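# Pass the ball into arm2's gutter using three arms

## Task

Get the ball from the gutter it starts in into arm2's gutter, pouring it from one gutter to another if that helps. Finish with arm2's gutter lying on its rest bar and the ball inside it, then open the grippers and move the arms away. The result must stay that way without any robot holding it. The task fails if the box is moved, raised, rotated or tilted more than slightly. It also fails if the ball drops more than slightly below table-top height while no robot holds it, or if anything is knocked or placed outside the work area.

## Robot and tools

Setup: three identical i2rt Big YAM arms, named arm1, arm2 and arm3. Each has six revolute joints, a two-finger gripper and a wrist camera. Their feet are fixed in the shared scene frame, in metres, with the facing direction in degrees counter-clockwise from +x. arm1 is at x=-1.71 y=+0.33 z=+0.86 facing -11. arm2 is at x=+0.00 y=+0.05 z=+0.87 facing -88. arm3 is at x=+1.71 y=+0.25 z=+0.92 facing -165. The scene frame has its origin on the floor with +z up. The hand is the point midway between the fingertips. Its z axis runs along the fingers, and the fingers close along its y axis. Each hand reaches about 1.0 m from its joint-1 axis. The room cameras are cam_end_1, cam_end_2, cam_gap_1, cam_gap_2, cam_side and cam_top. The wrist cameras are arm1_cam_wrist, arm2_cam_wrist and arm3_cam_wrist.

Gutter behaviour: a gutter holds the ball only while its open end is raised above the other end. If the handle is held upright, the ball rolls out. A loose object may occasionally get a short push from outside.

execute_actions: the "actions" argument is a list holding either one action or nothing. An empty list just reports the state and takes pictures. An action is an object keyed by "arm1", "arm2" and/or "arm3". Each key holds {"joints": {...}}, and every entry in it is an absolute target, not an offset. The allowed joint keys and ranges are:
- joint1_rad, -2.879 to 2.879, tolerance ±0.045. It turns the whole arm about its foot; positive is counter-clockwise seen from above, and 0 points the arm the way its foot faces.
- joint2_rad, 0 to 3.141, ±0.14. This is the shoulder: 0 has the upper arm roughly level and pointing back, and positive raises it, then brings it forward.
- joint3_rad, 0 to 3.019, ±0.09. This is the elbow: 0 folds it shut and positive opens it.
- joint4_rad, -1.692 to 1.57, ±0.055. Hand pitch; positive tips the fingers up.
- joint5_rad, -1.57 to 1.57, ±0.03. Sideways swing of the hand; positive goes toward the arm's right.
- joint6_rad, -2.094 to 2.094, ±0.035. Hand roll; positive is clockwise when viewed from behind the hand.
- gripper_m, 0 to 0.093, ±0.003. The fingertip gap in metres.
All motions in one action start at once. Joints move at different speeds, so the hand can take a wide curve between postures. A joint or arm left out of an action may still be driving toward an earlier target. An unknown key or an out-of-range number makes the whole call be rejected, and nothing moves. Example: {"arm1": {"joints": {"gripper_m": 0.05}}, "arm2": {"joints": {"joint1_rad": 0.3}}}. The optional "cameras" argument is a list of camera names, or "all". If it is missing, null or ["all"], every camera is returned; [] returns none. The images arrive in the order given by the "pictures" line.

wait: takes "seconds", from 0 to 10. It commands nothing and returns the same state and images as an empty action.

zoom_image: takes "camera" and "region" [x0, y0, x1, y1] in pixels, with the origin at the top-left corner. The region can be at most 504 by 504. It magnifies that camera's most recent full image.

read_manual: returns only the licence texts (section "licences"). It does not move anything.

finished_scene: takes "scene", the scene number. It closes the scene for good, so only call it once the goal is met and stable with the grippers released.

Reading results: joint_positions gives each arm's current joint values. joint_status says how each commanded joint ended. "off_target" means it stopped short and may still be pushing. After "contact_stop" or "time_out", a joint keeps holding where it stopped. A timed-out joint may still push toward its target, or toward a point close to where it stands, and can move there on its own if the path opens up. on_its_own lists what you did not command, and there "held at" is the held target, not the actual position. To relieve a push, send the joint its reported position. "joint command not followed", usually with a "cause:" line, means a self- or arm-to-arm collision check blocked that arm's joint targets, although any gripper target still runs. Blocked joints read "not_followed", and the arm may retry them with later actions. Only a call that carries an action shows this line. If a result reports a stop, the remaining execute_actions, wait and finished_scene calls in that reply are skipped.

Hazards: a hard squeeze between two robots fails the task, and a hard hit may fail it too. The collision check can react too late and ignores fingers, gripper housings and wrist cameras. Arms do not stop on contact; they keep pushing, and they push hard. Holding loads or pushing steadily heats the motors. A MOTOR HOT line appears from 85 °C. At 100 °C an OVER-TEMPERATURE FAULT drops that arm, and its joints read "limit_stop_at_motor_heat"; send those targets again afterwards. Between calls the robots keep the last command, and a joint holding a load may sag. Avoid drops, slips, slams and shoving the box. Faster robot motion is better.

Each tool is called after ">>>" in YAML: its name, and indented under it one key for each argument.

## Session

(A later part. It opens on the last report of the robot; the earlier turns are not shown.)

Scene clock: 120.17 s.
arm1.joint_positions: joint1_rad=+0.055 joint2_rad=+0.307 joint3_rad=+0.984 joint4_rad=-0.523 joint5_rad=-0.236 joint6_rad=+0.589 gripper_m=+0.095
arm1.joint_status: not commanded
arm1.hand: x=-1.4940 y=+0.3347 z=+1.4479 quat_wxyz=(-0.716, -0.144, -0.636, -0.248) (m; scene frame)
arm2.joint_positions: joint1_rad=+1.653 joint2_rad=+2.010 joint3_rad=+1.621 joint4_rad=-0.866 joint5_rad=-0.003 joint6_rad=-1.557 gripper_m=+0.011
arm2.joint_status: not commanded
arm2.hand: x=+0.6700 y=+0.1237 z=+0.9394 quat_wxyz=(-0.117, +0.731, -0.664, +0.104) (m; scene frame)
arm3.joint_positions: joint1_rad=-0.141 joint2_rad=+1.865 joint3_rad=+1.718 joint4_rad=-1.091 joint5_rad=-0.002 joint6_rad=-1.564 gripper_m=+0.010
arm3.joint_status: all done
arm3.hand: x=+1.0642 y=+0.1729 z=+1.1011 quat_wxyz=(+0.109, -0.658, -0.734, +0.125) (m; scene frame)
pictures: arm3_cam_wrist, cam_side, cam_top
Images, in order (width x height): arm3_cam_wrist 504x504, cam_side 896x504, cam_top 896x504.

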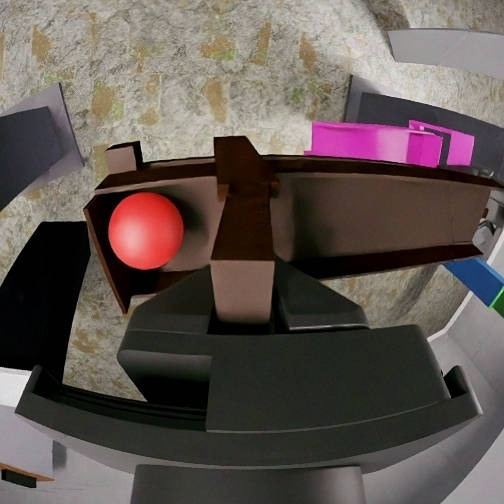

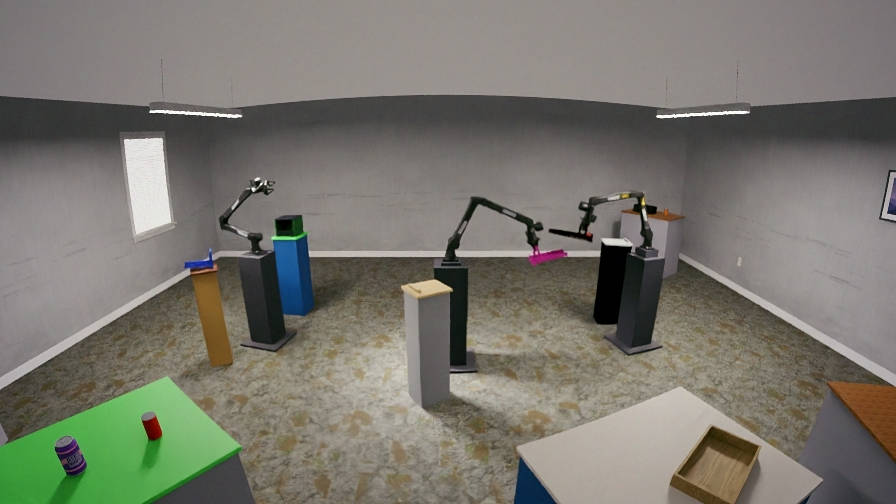

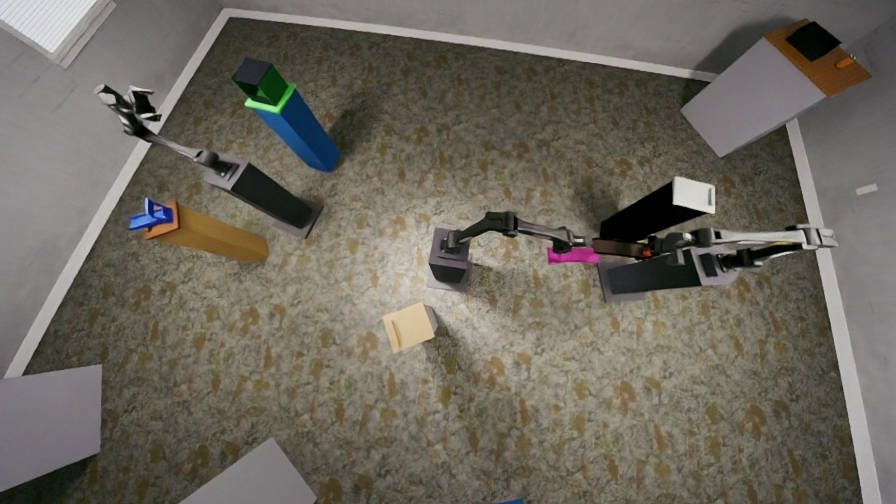

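>>> execute_actions:
  actions:
    - {"arm3":{"joints":{"joint4_rad":-1.33}}}
  cameras: ["cam_side"]

>>> wait:
  seconds: 2

>>> zoom_image:
  camera: "cam_side"
  region: [480, 170, 660, 270]

>>> zoom_image:
  camera: "arm2_cam_wrist"
  region: [0, 0, 504, 504]

Scene clock: 128.60 s.
arm1.joint_positions: joint1_rad=+0.055 joint2_rad=+0.307 joint3_rad=+0.984 joint4_rad=-0.523 joint5_rad=-0.236 joint6_rad=+0.589 gripper_m=+0.095
arm1.joint_status: not commanded
arm1.hand: x=-1.4940 y=+0.3347 z=+1.4479 quat_wxyz=(-0.716, -0.144, -0.636, -0.248) (m; scene frame)
arm2.joint_positions: joint1_rad=+1.653 joint2_rad=+2.010 joint3_rad=+1.621 joint4_rad=-0.866 joint5_rad=-0.003 joint6_rad=-1.557 gripper_m=+0.011
arm2.joint_status: not commanded
arm2.hand: x=+0.6700 y=+0.1237 z=+0.9394 quat_wxyz=(-0.117, +0.731, -0.664, +0.104) (m; scene frame)
arm3.joint_positions: joint1_rad=-0.141 joint2_rad=+1.865 joint3_rad=+1.720 joint4_rad=-1.323 joint5_rad=-0.002 joint6_rad=-1.564 gripper_m=+0.010
arm3.joint_status: all done
arm3.hand: x=+1.1191 y=+0.1792 z=+1.0896 quat_wxyz=(+0.033, -0.667, -0.743, +0.039) (m; scene frame)
pictures: cam_side
Images, in order (width x height): cam_side 896x504.

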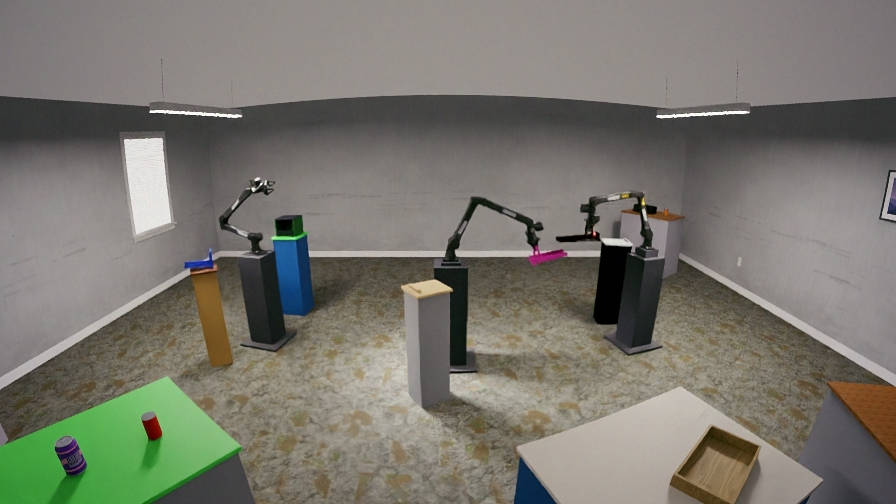

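Scene clock: 130.60 s.
arm1.joint_positions: joint1_rad=+0.055 joint2_rad=+0.307 joint3_rad=+0.984 joint4_rad=-0.523 joint5_rad=-0.236 joint6_rad=+0.589 gripper_m=+0.095
arm1.joint_status: not commanded
arm1.hand: x=-1.4940 y=+0.3347 z=+1.4479 quat_wxyz=(-0.716, -0.144, -0.636, -0.248) (m; scene frame)
arm2.joint_positions: joint1_rad=+1.653 joint2_rad=+2.009 joint3_rad=+1.621 joint4_rad=-0.866 joint5_rad=-0.002 joint6_rad=-1.562 gripper_m=+0.010
arm2.joint_status: not commanded
arm2.hand: x=+0.6701 y=+0.1235 z=+0.9397 quat_wxyz=(-0.117, +0.733, -0.662, +0.105) (m; scene frame)
arm3.joint_positions: joint1_rad=-0.141 joint2_rad=+1.865 joint3_rad=+1.722 joint4_rad=-1.326 joint5_rad=-0.002 joint6_rad=-1.564 gripper_m=+0.010
arm3.joint_status: all done
arm3.hand: x=+1.1193 y=+0.1793 z=+1.0902 quat_wxyz=(+0.033, -0.667, -0.743, +0.039) (m; scene frame)
wait: 2.00 s; at rest by 0.27 s
pictures: arm1_cam_wrist, arm2_cam_wrist, arm3_cam_wrist, cam_end_1, cam_end_2, cam_gap_1, cam_gap_2, cam_side, cam_top
Images, in order (width x height): arm1_cam_wrist 504x504, arm2_cam_wrist 504x504, arm3_cam_wrist 504x504, cam_end_1 896x504, cam_end_2 896x504, cam_gap_1 896x504, cam_gap_2 896x504, cam_side 896x504, cam_top 896x504.

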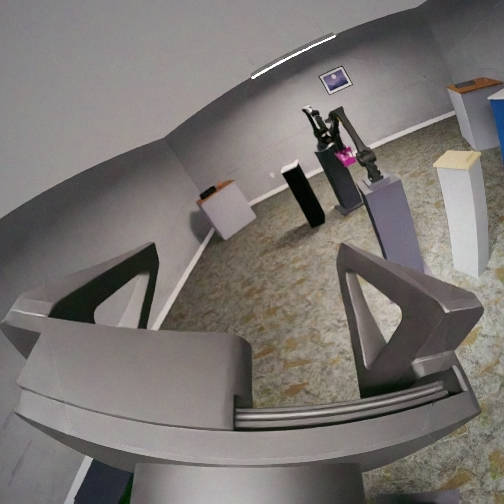

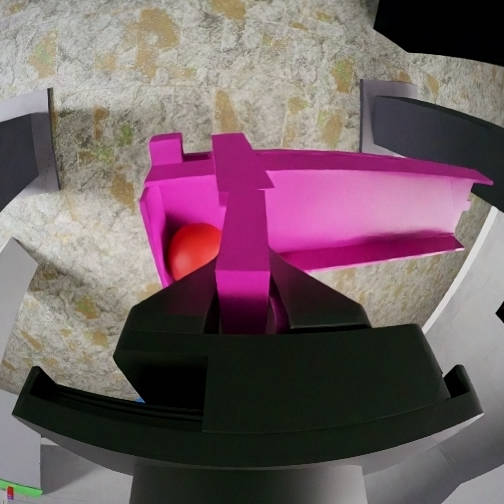

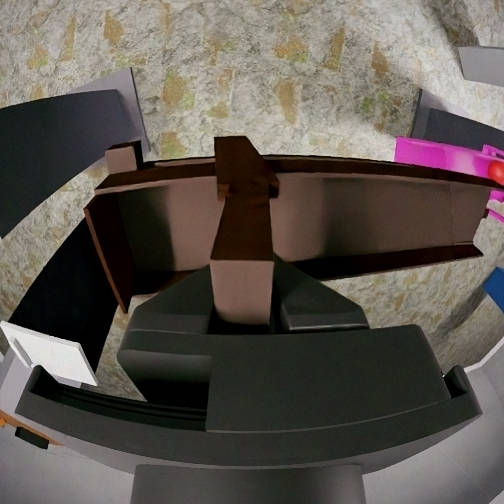

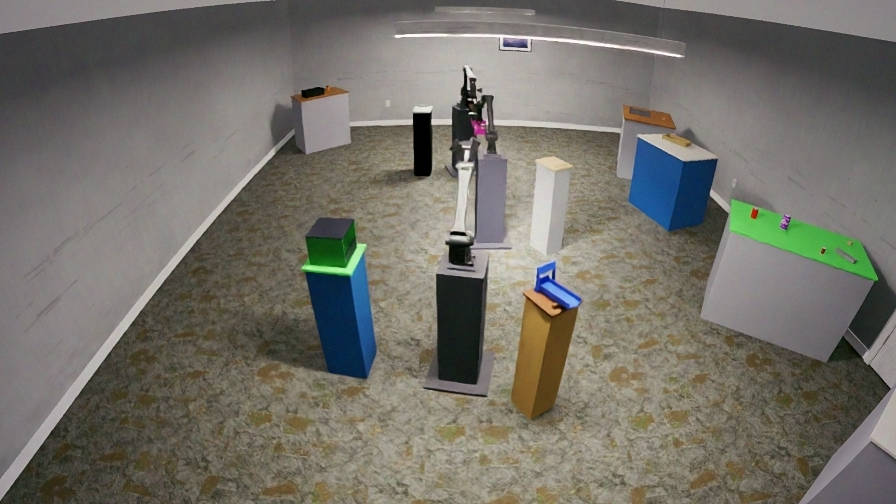

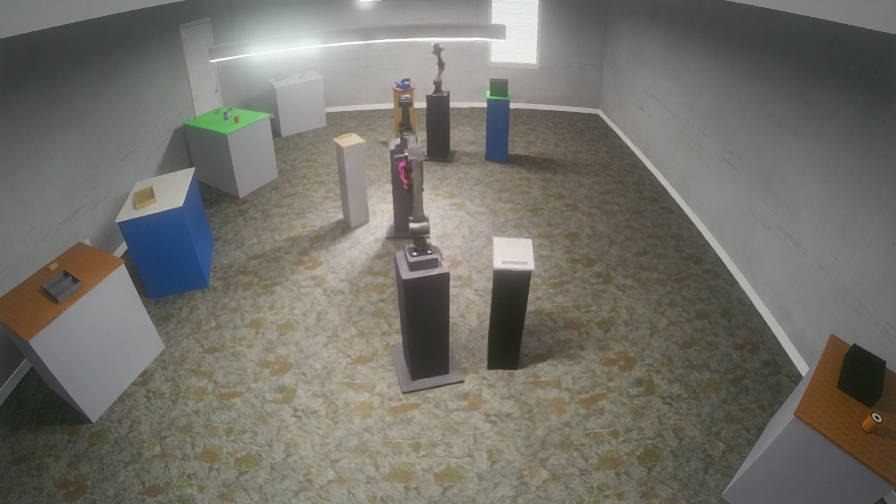

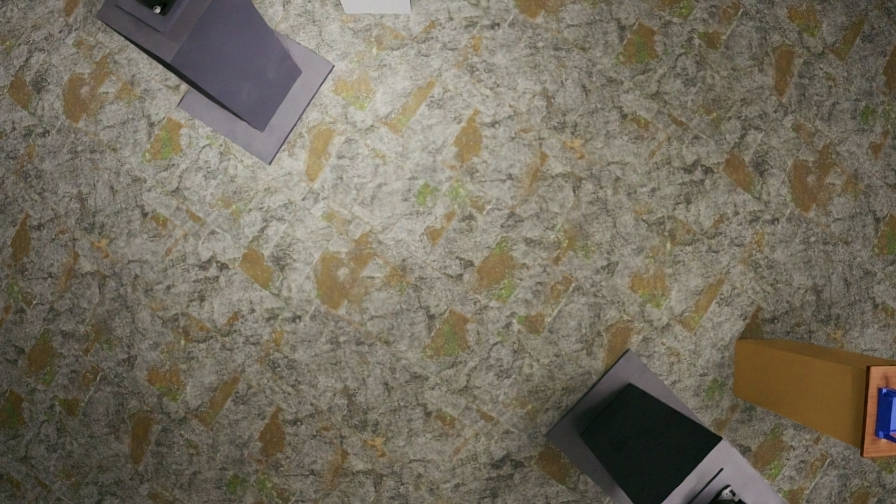

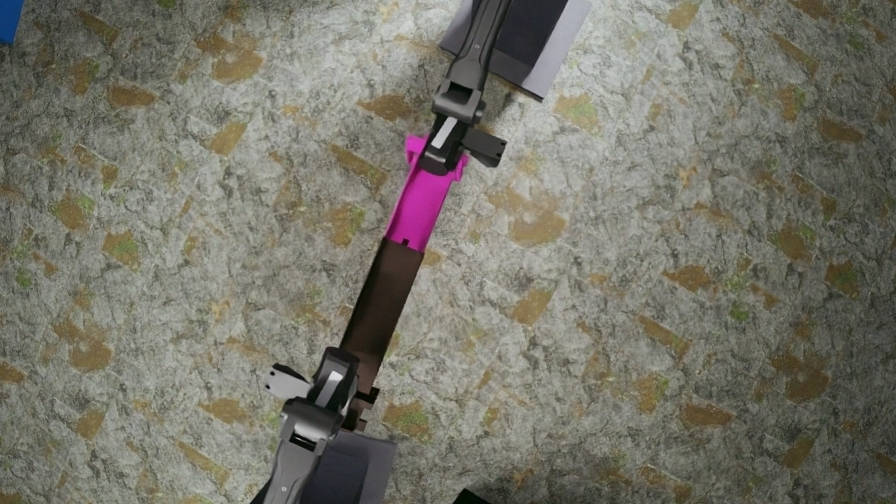

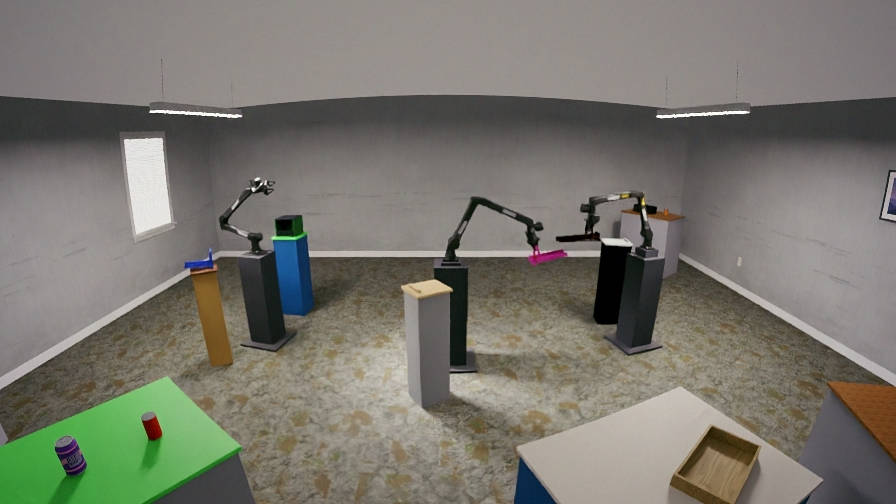

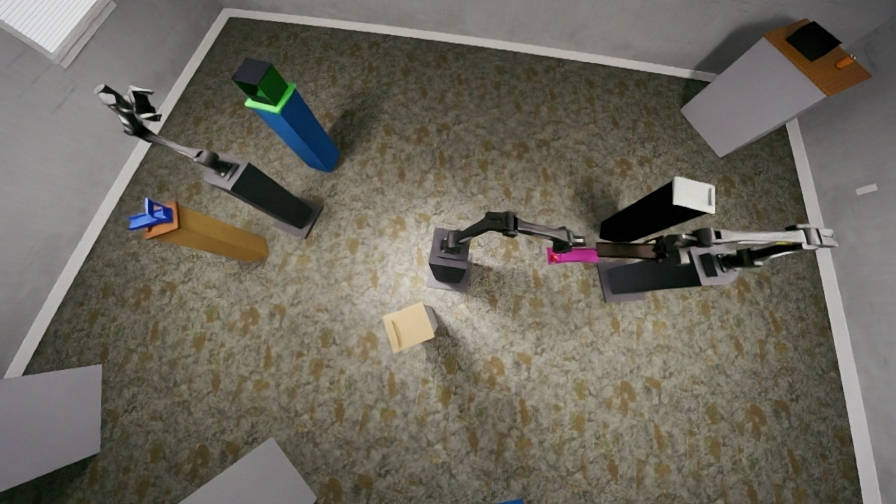

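Region (480, 170, 660, 270) of cam_side's 896x504 image, scaled by 2.800, with more detail than that image has.

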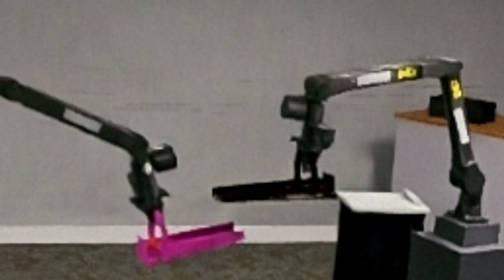

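Region (0, 0, 504, 504) of arm2_cam_wrist's 504x504 image, scaled by 1.000.

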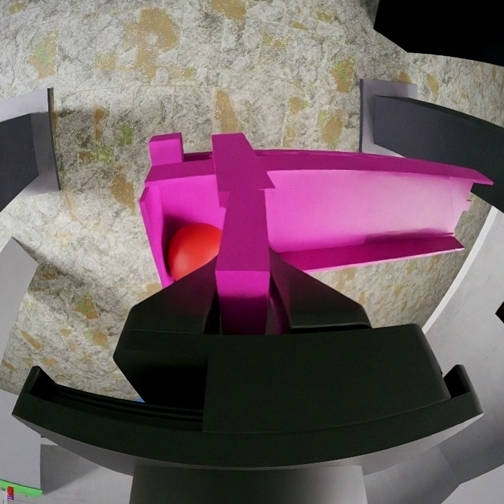

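>>> execute_actions:
  actions:
    - {"arm2":{"joints":{"joint2_rad":1.4,"joint3_rad":1.4,"joint4_rad":-1.05}},"arm3":{"joints":{"joint2_rad":1.3,"joint3_rad":1.3,"joint4_rad":-1.3}}}
  cameras: []

>>> execute_actions:
  actions:
    - {"arm2":{"joints":{"joint1_rad":1.0}},"arm3":{"joints":{"joint1_rad":-1.577,"joint6_rad":0.43,"joint5_rad":0.16}}}
  cameras: []

>>> execute_actions:
  actions:
    - {"arm2":{"joints":{"joint1_rad":0.4}},"arm3":{"joints":{"joint2_rad":1.75,"joint3_rad":1.45,"joint4_rad":-1.3}}}
  cameras: []

>>> execute_actions:
  actions:
    - {"arm2":{"joints":{"joint1_rad":-0.12,"joint5_rad":0.4}},"arm3":{"joints":{"joint2_rad":1.9,"joint3_rad":1.43,"joint4_rad":-1.12}}}
  cameras: []

>>> execute_actions:
  actions:
    - {"arm2":{"joints":{"joint6_rad":-0.9}},"arm3":{"joints":{"joint2_rad":1.92,"joint3_rad":1.41,"joint4_rad":-1.09}}}
  cameras: ["arm3_cam_wrist"]

>>> execute_actions:
  actions:
    - {"arm2":{"joints":{"joint6_rad":-0.38,"joint5_rad":0.32,"joint2_rad":1.55,"joint3_rad":1.4,"joint4_rad":-1.4}}}
  cameras: ["arm2_cam_wrist","cam_end_2"]

Scene clock: 146.63 s.
arm1.joint_positions: joint1_rad=+0.055 joint2_rad=+0.307 joint3_rad=+0.984 joint4_rad=-0.523 joint5_rad=-0.236 joint6_rad=+0.589 gripper_m=+0.095
arm1.joint_status: not commanded
arm1.hand: x=-1.4940 y=+0.3347 z=+1.4479 quat_wxyz=(-0.716, -0.144, -0.636, -0.248) (m; scene frame)
arm2.joint_positions: joint1_rad=+1.653 joint2_rad=+1.409 joint3_rad=+1.382 joint4_rad=-1.046 joint5_rad=-0.002 joint6_rad=-1.562 gripper_m=+0.010
arm2.joint_status: all done
arm2.hand: x=+0.5242 y=+0.1083 z=+1.1627 quat_wxyz=(-0.183, +0.719, -0.650, +0.164) (m; scene frame)
arm3.joint_positions: joint1_rad=-0.141 joint2_rad=+1.296 joint3_rad=+1.291 joint4_rad=-1.303 joint5_rad=-0.002 joint6_rad=-1.564 gripper_m=+0.010
arm3.joint_status: all done
arm3.hand: x=+1.2874 y=+0.1989 z=+1.1901 quat_wxyz=(+0.086, -0.662, -0.738, +0.099) (m; scene frame)
pictures: none
No camera images: the call's "cameras" was empty. Leave "cameras" out to get every camera's image.

Scene clock: 148.97 s.
arm1.joint_positions: joint1_rad=+0.055 joint2_rad=+0.307 joint3_rad=+0.984 joint4_rad=-0.523 joint5_rad=-0.236 joint6_rad=+0.589 gripper_m=+0.095
arm1.joint_status: not commanded
arm1.hand: x=-1.4940 y=+0.3347 z=+1.4479 quat_wxyz=(-0.716, -0.144, -0.636, -0.248) (m; scene frame)
arm2.joint_positions: joint1_rad=+0.991 joint2_rad=+1.409 joint3_rad=+1.382 joint4_rad=-1.046 joint5_rad=+0.003 joint6_rad=-1.562 gripper_m=+0.010
arm2.joint_status: all done
arm2.hand: x=+0.4482 y=-0.2269 z=+1.1638 quat_wxyz=(-0.119, +0.468, -0.848, +0.216) (m; scene frame)
arm3.joint_positions: joint1_rad=-1.580 joint2_rad=+1.306 joint3_rad=+1.291 joint4_rad=-1.303 joint5_rad=+0.159 joint6_rad=+0.420 gripper_m=+0.010
arm3.joint_status: all done
arm3.hand: x=+1.6362 y=+0.6731 z=+1.1881 quat_wxyz=(+0.126, -0.629, +0.764, +0.078) (m; scene frame)
pictures: none
No camera images: the call's "cameras" was empty. Leave "cameras" out to get every camera's image.

Scene clock: 150.27 s.
arm1.joint_positions: joint1_rad=+0.055 joint2_rad=+0.307 joint3_rad=+0.984 joint4_rad=-0.523 joint5_rad=-0.236 joint6_rad=+0.589 gripper_m=+0.095
arm1.joint_status: not commanded
arm1.hand: x=-1.4940 y=+0.3347 z=+1.4479 quat_wxyz=(-0.716, -0.144, -0.636, -0.248) (m; scene frame)
arm2.joint_positions: joint1_rad=+0.390 joint2_rad=+1.409 joint3_rad=+1.382 joint4_rad=-1.046 joint5_rad=+0.003 joint6_rad=-1.563 gripper_m=+0.010
arm2.joint_status: all done
arm2.hand: x=+0.2129 y=-0.4314 z=+1.1647 quat_wxyz=(-0.050, +0.197, -0.949, +0.243) (m; scene frame)
arm3.joint_positions: joint1_rad=-1.580 joint2_rad=+1.782 joint3_rad=+1.408 joint4_rad=-1.300 joint5_rad=+0.159 joint6_rad=+0.422 gripper_m=+0.010
arm3.joint_status: all done
arm3.hand: x=+1.6198 y=+0.7381 z=+1.0208 quat_wxyz=(+0.049, -0.643, +0.760, -0.081) (m; scene frame)
pictures: none
No camera images: the call's "cameras" was empty. Leave "cameras" out to get every camera's image.

Scene clock: 151.60 s.
arm1.joint_positions: joint1_rad=+0.055 joint2_rad=+0.307 joint3_rad=+0.984 joint4_rad=-0.523 joint5_rad=-0.236 joint6_rad=+0.589 gripper_m=+0.095
arm1.joint_status: not commanded
arm1.hand: x=-1.4940 y=+0.3347 z=+1.4479 quat_wxyz=(-0.716, -0.144, -0.636, -0.248) (m; scene frame)
arm2.joint_positions: joint1_rad=-0.129 joint2_rad=+1.409 joint3_rad=+1.382 joint4_rad=-1.046 joint5_rad=+0.398 joint6_rad=-1.565 gripper_m=+0.010
arm2.joint_status: all done
arm2.hand: x=-0.1195 y=-0.4602 z=+1.1768 quat_wxyz=(+0.203, -0.100, -0.946, +0.233) (m; scene frame)
arm3.joint_positions: joint1_rad=-1.579 joint2_rad=+1.919 joint3_rad=+1.408 joint4_rad=-1.127 joint5_rad=+0.161 joint6_rad=+0.423 gripper_m=+0.010
arm3.joint_status: all done
arm3.hand: x=+1.6114 y=+0.7706 z=+0.9496 quat_wxyz=(+0.058, -0.642, +0.762, -0.065) (m; scene frame)
pictures: none
No camera images: the call's "cameras" was empty. Leave "cameras" out to get every camera's image.

Scene clock: 153.27 s.
arm1.joint_positions: joint1_rad=+0.055 joint2_rad=+0.307 joint3_rad=+0.984 joint4_rad=-0.523 joint5_rad=-0.236 joint6_rad=+0.589 gripper_m=+0.095
arm1.joint_status: not commanded
arm1.hand: x=-1.4940 y=+0.3347 z=+1.4479 quat_wxyz=(-0.716, -0.144, -0.636, -0.248) (m; scene frame)
arm2.joint_positions: joint1_rad=-0.129 joint2_rad=+1.409 joint3_rad=+1.382 joint4_rad=-1.046 joint5_rad=+0.397 joint6_rad=-0.914 gripper_m=+0.010
arm2.joint_status: all done
arm2.hand: x=-0.1194 y=-0.4602 z=+1.1768 quat_wxyz=(+0.118, -0.397, -0.864, +0.286) (m; scene frame)
arm3.joint_positions: joint1_rad=-1.579 joint2_rad=+1.919 joint3_rad=+1.408 joint4_rad=-1.109 joint5_rad=+0.161 joint6_rad=+0.430 gripper_m=+0.010
arm3.joint_status: all done
arm3.hand: x=+1.6104 y=+0.7749 z=+0.9493 quat_wxyz=(+0.062, -0.639, +0.764, -0.057) (m; scene frame)
pictures: arm3_cam_wrist
Images, in order (width x height): arm3_cam_wrist 504x504.

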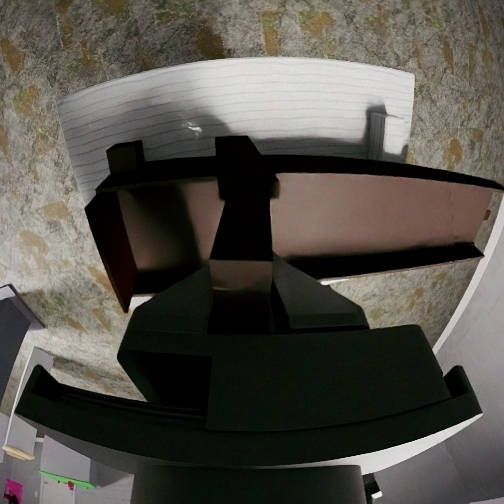

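Scene clock: 154.80 s.
arm1.joint_positions: joint1_rad=+0.055 joint2_rad=+0.307 joint3_rad=+0.984 joint4_rad=-0.523 joint5_rad=-0.236 joint6_rad=+0.589 gripper_m=+0.095
arm1.joint_status: not commanded
arm1.hand: x=-1.4940 y=+0.3347 z=+1.4479 quat_wxyz=(-0.716, -0.144, -0.636, -0.248) (m; scene frame)
arm2.joint_positions: joint1_rad=-0.129 joint2_rad=+1.582 joint3_rad=+1.378 joint4_rad=-1.386 joint5_rad=+0.316 joint6_rad=-0.395 gripper_m=+0.010
arm2.joint_status: all done
arm2.hand: x=-0.1006 y=-0.4046 z=+1.0697 quat_wxyz=(+0.139, -0.588, -0.794, +0.074) (m; scene frame)
arm3.joint_positions: joint1_rad=-1.579 joint2_rad=+1.919 joint3_rad=+1.408 joint4_rad=-1.109 joint5_rad=+0.161 joint6_rad=+0.430 gripper_m=+0.010
arm3.joint_status: not commanded
arm3.hand: x=+1.6104 y=+0.7749 z=+0.9493 quat_wxyz=(+0.062, -0.639, +0.764, -0.057) (m; scene frame)
pictures: arm2_cam_wrist, cam_end_2
Images, in order (width x height): arm2_cam_wrist 504x504, cam_end_2 896x504.

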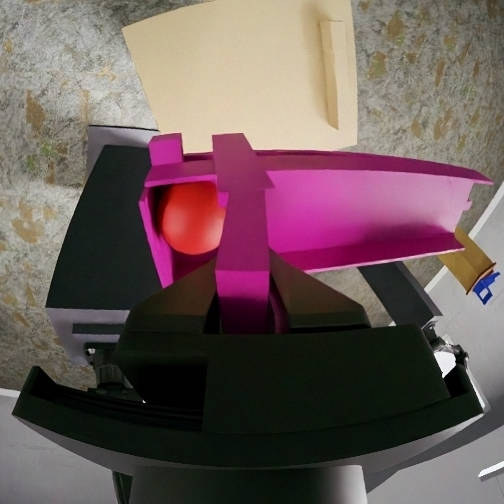

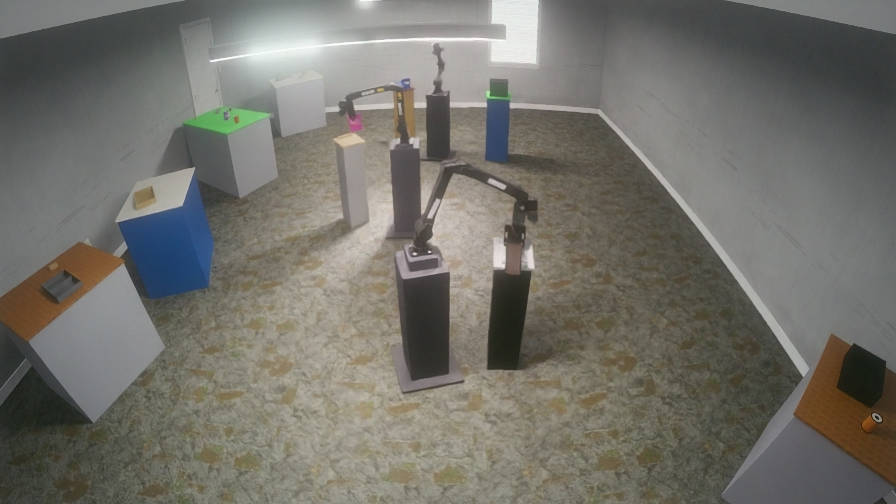

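>>> execute_actions:
  actions:
    - {"arm2":{"joints":{"joint2_rad":1.69,"joint3_rad":1.42,"joint4_rad":-1.25}},"arm3":{"joints":{"gripper_m":0.09}}}
  cameras: []

>>> execute_actions:
  actions:
    - {"arm2":{"joints":{"joint2_rad":1.745,"joint3_rad":1.36,"joint4_rad":-1.13}},"arm3":{"joints":{"joint2_rad":1.5,"joint3_rad":1.4,"joint4_rad":-1.4}}}
  cameras: ["arm2_cam_wrist","cam_side"]

>>> zoom_image:
  camera: "cam_side"
  region: [380, 220, 500, 310]

Scene clock: 164.00 s.
arm1.joint_positions: joint1_rad=+0.055 joint2_rad=+0.307 joint3_rad=+0.984 joint4_rad=-0.523 joint5_rad=-0.236 joint6_rad=+0.589 gripper_m=+0.095
arm1.joint_status: not commanded
arm1.hand: x=-1.4940 y=+0.3347 z=+1.4479 quat_wxyz=(-0.716, -0.144, -0.636, -0.248) (m; scene frame)
arm2.joint_positions: joint1_rad=-0.129 joint2_rad=+1.718 joint3_rad=+1.378 joint4_rad=-1.263 joint5_rad=+0.316 joint6_rad=-0.394 gripper_m=+0.010
arm2.joint_status: all done
arm2.hand: x=-0.1040 y=-0.4382 z=+1.0067 quat_wxyz=(+0.143, -0.587, -0.794, +0.068) (m; scene frame)
arm3.joint_positions: joint1_rad=-1.579 joint2_rad=+1.919 joint3_rad=+1.408 joint4_rad=-1.101 joint5_rad=+0.160 joint6_rad=+0.430 gripper_m=+0.090
arm3.joint_status: all done
arm3.hand: x=+1.6098 y=+0.7767 z=+0.9492 quat_wxyz=(+0.063, -0.639, +0.765, -0.053) (m; scene frame)
pictures: none
No camera images: the call's "cameras" was empty. Leave "cameras" out to get every camera's image.

Scene clock: 165.37 s.
arm1.joint_positions: joint1_rad=+0.055 joint2_rad=+0.307 joint3_rad=+0.984 joint4_rad=-0.523 joint5_rad=-0.236 joint6_rad=+0.589 gripper_m=+0.095
arm1.joint_status: not commanded
arm1.hand: x=-1.4940 y=+0.3347 z=+1.4479 quat_wxyz=(-0.716, -0.144, -0.636, -0.248) (m; scene frame)
arm2.joint_positions: joint1_rad=-0.129 joint2_rad=+1.753 joint3_rad=+1.352 joint4_rad=-1.146 joint5_rad=+0.316 joint6_rad=-0.394 gripper_m=+0.010
arm2.joint_status: all done
arm2.hand: x=-0.1059 y=-0.4560 z=+0.9805 quat_wxyz=(+0.128, -0.591, -0.791, +0.092) (m; scene frame)
arm3.joint_positions: joint1_rad=-1.579 joint2_rad=+1.490 joint3_rad=+1.387 joint4_rad=-1.393 joint5_rad=+0.160 joint6_rad=+0.430 gripper_m=+0.090
arm3.joint_status: all done
arm3.hand: x=+1.6296 y=+0.6984 z=+1.1477 quat_wxyz=(+0.089, -0.635, +0.767, -0.001) (m; scene frame)
pictures: arm2_cam_wrist, cam_side
Images, in order (width x height): arm2_cam_wrist 504x504, cam_side 896x504.

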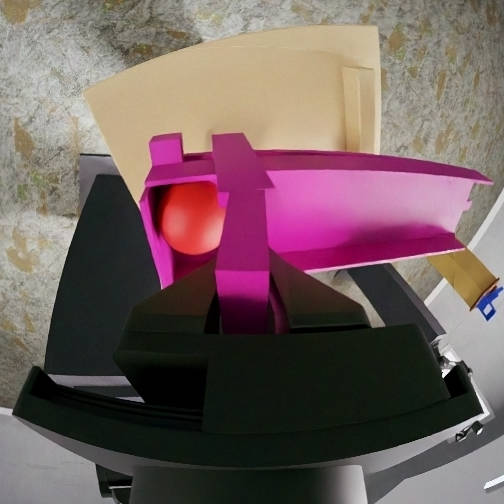

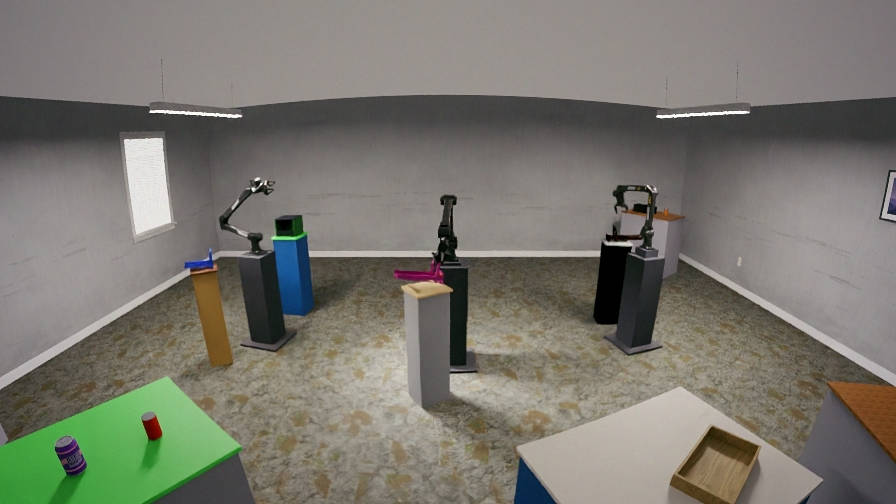

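Region (380, 220, 500, 310) of cam_side's 896x504 image, scaled by 4.200, with more detail than that image has; it fills the top 378 rows of this view, and the rest is white.

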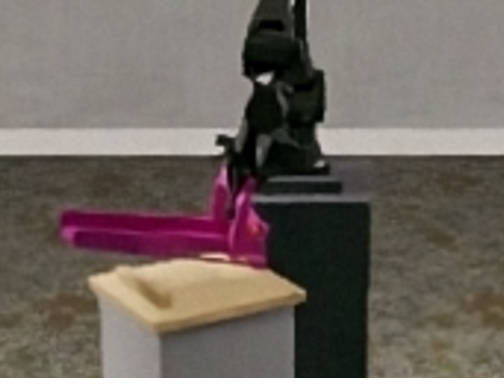

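>>> execute_actions:
  actions:
    - {"arm2":{"joints":{"joint2_rad":1.81,"joint3_rad":1.41,"joint4_rad":-1.09}},"arm3":{"joints":{"joint2_rad":0.8}}}
  cameras: ["arm2_cam_wrist","cam_side"]

>>> zoom_image:
  camera: "cam_side"
  region: [380, 220, 500, 310]

Scene clock: 174.77 s.
arm1.joint_positions: joint1_rad=+0.055 joint2_rad=+0.307 joint3_rad=+0.984 joint4_rad=-0.523 joint5_rad=-0.236 joint6_rad=+0.589 gripper_m=+0.095
arm1.joint_status: not commanded
arm1.hand: x=-1.4940 y=+0.3347 z=+1.4479 quat_wxyz=(-0.716, -0.144, -0.636, -0.248) (m; scene frame)
arm2.joint_positions: joint1_rad=-0.129 joint2_rad=+1.806 joint3_rad=+1.358 joint4_rad=-1.106 joint5_rad=+0.323 joint6_rad=-0.393 gripper_m=+0.010
arm2.joint_status: all done
arm2.hand: x=-0.1082 y=-0.4658 z=+0.9569 quat_wxyz=(+0.133, -0.591, -0.791, +0.091) (m; scene frame)
arm3.joint_positions: joint1_rad=-1.579 joint2_rad=+0.795 joint3_rad=+1.387 joint4_rad=-1.393 joint5_rad=+0.160 joint6_rad=+0.430 gripper_m=+0.090
arm3.joint_status: all done
arm3.hand: x=+1.6702 y=+0.5380 z=+1.4029 quat_wxyz=(+0.229, -0.568, +0.729, +0.306) (m; scene frame)
pictures: arm2_cam_wrist, cam_side
Images, in order (width x height): arm2_cam_wrist 504x504, cam_side 896x504.

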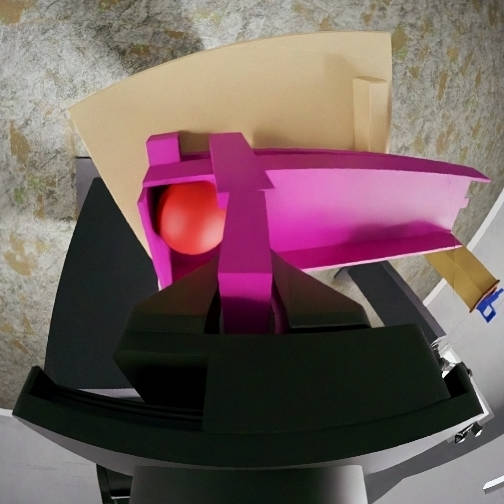

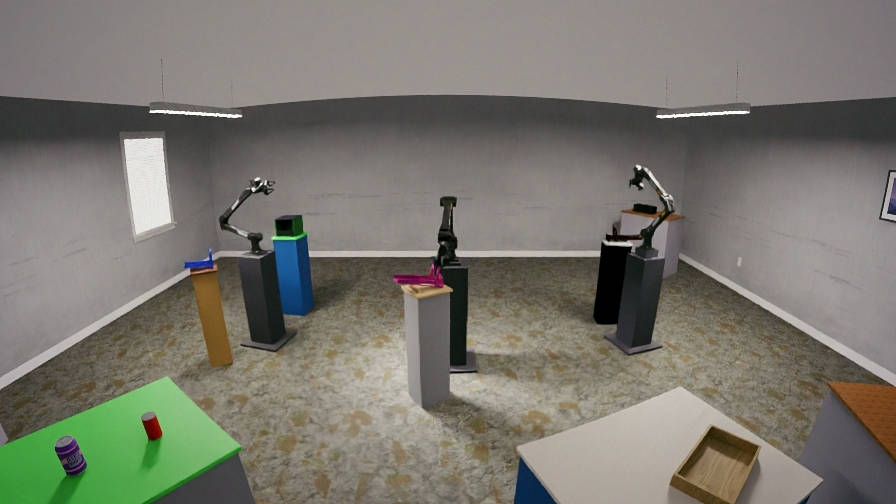

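Region (380, 220, 500, 310) of cam_side's 896x504 image, scaled by 4.200, with more detail than that image has; it fills the top 378 rows of this view, and the rest is white.

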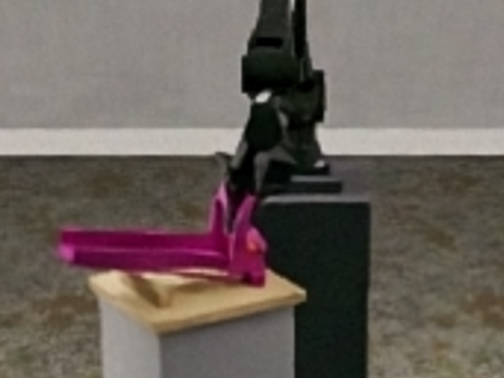

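>>> execute_actions:
  actions:
    - {"arm2":{"joints":{"gripper_m":0.07}}}
  cameras: []

>>> execute_actions:
  actions:
    - {"arm2":{"joints":{"joint2_rad":1.55,"joint3_rad":1.4,"joint4_rad":-1.4}}}
  cameras: []

>>> execute_actions:
  actions:
    - {"arm2":{"joints":{"joint2_rad":1.0,"joint5_rad":0}}}
  cameras: ["arm2_cam_wrist","cam_side"]

>>> zoom_image:
  camera: "cam_side"
  region: [380, 220, 500, 310]

Scene clock: 185.27 s.
arm1.joint_positions: joint1_rad=+0.055 joint2_rad=+0.307 joint3_rad=+0.984 joint4_rad=-0.523 joint5_rad=-0.236 joint6_rad=+0.589 gripper_m=+0.095
arm1.joint_status: not commanded
arm1.hand: x=-1.4940 y=+0.3347 z=+1.4479 quat_wxyz=(-0.716, -0.144, -0.636, -0.248) (m; scene frame)
arm2.joint_positions: joint1_rad=-0.129 joint2_rad=+1.806 joint3_rad=+1.358 joint4_rad=-1.106 joint5_rad=+0.323 joint6_rad=-0.393 gripper_m=+0.070
arm2.joint_status: all done
arm2.hand: x=-0.1082 y=-0.4658 z=+0.9569 quat_wxyz=(+0.133, -0.591, -0.791, +0.091) (m; scene frame)
arm3.joint_positions: joint1_rad=-1.579 joint2_rad=+0.795 joint3_rad=+1.387 joint4_rad=-1.393 joint5_rad=+0.160 joint6_rad=+0.430 gripper_m=+0.090
arm3.joint_status: not commanded
arm3.hand: x=+1.6702 y=+0.5380 z=+1.4029 quat_wxyz=(+0.229, -0.568, +0.729, +0.306) (m; scene frame)
pictures: none
No camera images: the call's "cameras" was empty. Leave "cameras" out to get every camera's image.

Scene clock: 186.50 s.
arm1.joint_positions: joint1_rad=+0.055 joint2_rad=+0.307 joint3_rad=+0.984 joint4_rad=-0.523 joint5_rad=-0.236 joint6_rad=+0.589 gripper_m=+0.095
arm1.joint_status: not commanded
arm1.hand: x=-1.4940 y=+0.3347 z=+1.4479 quat_wxyz=(-0.716, -0.144, -0.636, -0.248) (m; scene frame)
arm2.joint_positions: joint1_rad=-0.129 joint2_rad=+1.544 joint3_rad=+1.360 joint4_rad=-1.387 joint5_rad=+0.323 joint6_rad=-0.393 gripper_m=+0.070
arm2.joint_status: all done
arm2.hand: x=-0.1010 y=-0.3965 z=+1.0800 quat_wxyz=(+0.137, -0.590, -0.791, +0.084) (m; scene frame)
arm3.joint_positions: joint1_rad=-1.579 joint2_rad=+0.795 joint3_rad=+1.387 joint4_rad=-1.393 joint5_rad=+0.160 joint6_rad=+0.430 gripper_m=+0.090
arm3.joint_status: not commanded
arm3.hand: x=+1.6702 y=+0.5380 z=+1.4029 quat_wxyz=(+0.229, -0.568, +0.729, +0.306) (m; scene frame)
pictures: none
No camera images: the call's "cameras" was empty. Leave "cameras" out to get every camera's image.

Scene clock: 187.97 s.
arm1.joint_positions: joint1_rad=+0.055 joint2_rad=+0.307 joint3_rad=+0.984 joint4_rad=-0.523 joint5_rad=-0.236 joint6_rad=+0.589 gripper_m=+0.095
arm1.joint_status: not commanded
arm1.hand: x=-1.4940 y=+0.3347 z=+1.4479 quat_wxyz=(-0.716, -0.144, -0.636, -0.248) (m; scene frame)
arm2.joint_positions: joint1_rad=-0.129 joint2_rad=+0.999 joint3_rad=+1.365 joint4_rad=-1.387 joint5_rad=+0.004 joint6_rad=-0.393 gripper_m=+0.070
arm2.joint_status: all done
arm2.hand: x=-0.0375 y=-0.3057 z=+1.2886 quat_wxyz=(-0.138, -0.575, -0.771, +0.236) (m; scene frame)
arm3.joint_positions: joint1_rad=-1.579 joint2_rad=+0.795 joint3_rad=+1.387 joint4_rad=-1.393 joint5_rad=+0.160 joint6_rad=+0.430 gripper_m=+0.090
arm3.joint_status: not commanded
arm3.hand: x=+1.6702 y=+0.5380 z=+1.4029 quat_wxyz=(+0.229, -0.568, +0.729, +0.306) (m; scene frame)
pictures: arm2_cam_wrist, cam_side
Images, in order (width x height): arm2_cam_wrist 504x504, cam_side 896x504.

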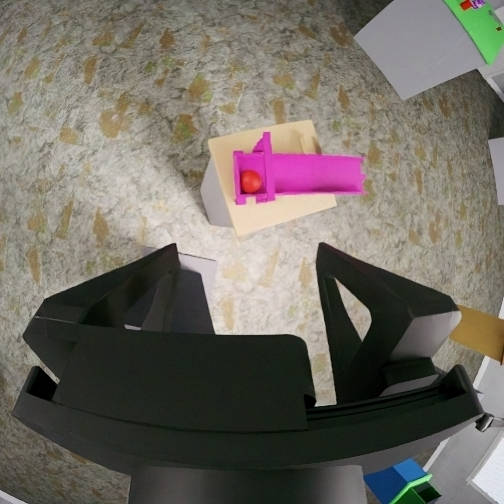

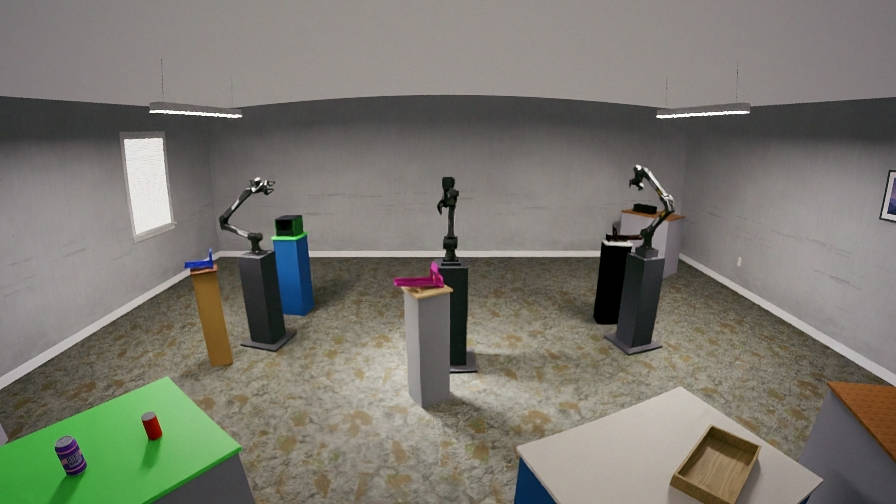

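Region (380, 220, 500, 310) of cam_side's 896x504 image, scaled by 4.200, with more detail than that image has; it fills the top 378 rows of this view, and the rest is white.

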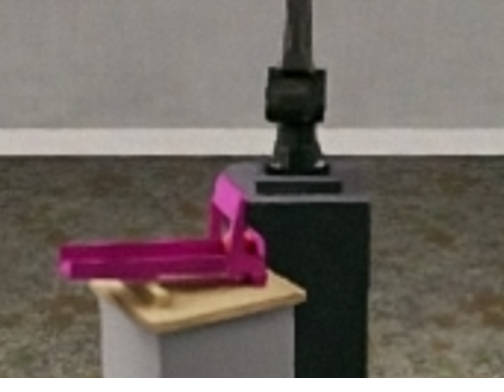

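Resting on the bar, slightly yawed, ball inside.

>>> finished_scene:
  scene: 2

The scene is finished: the task was done.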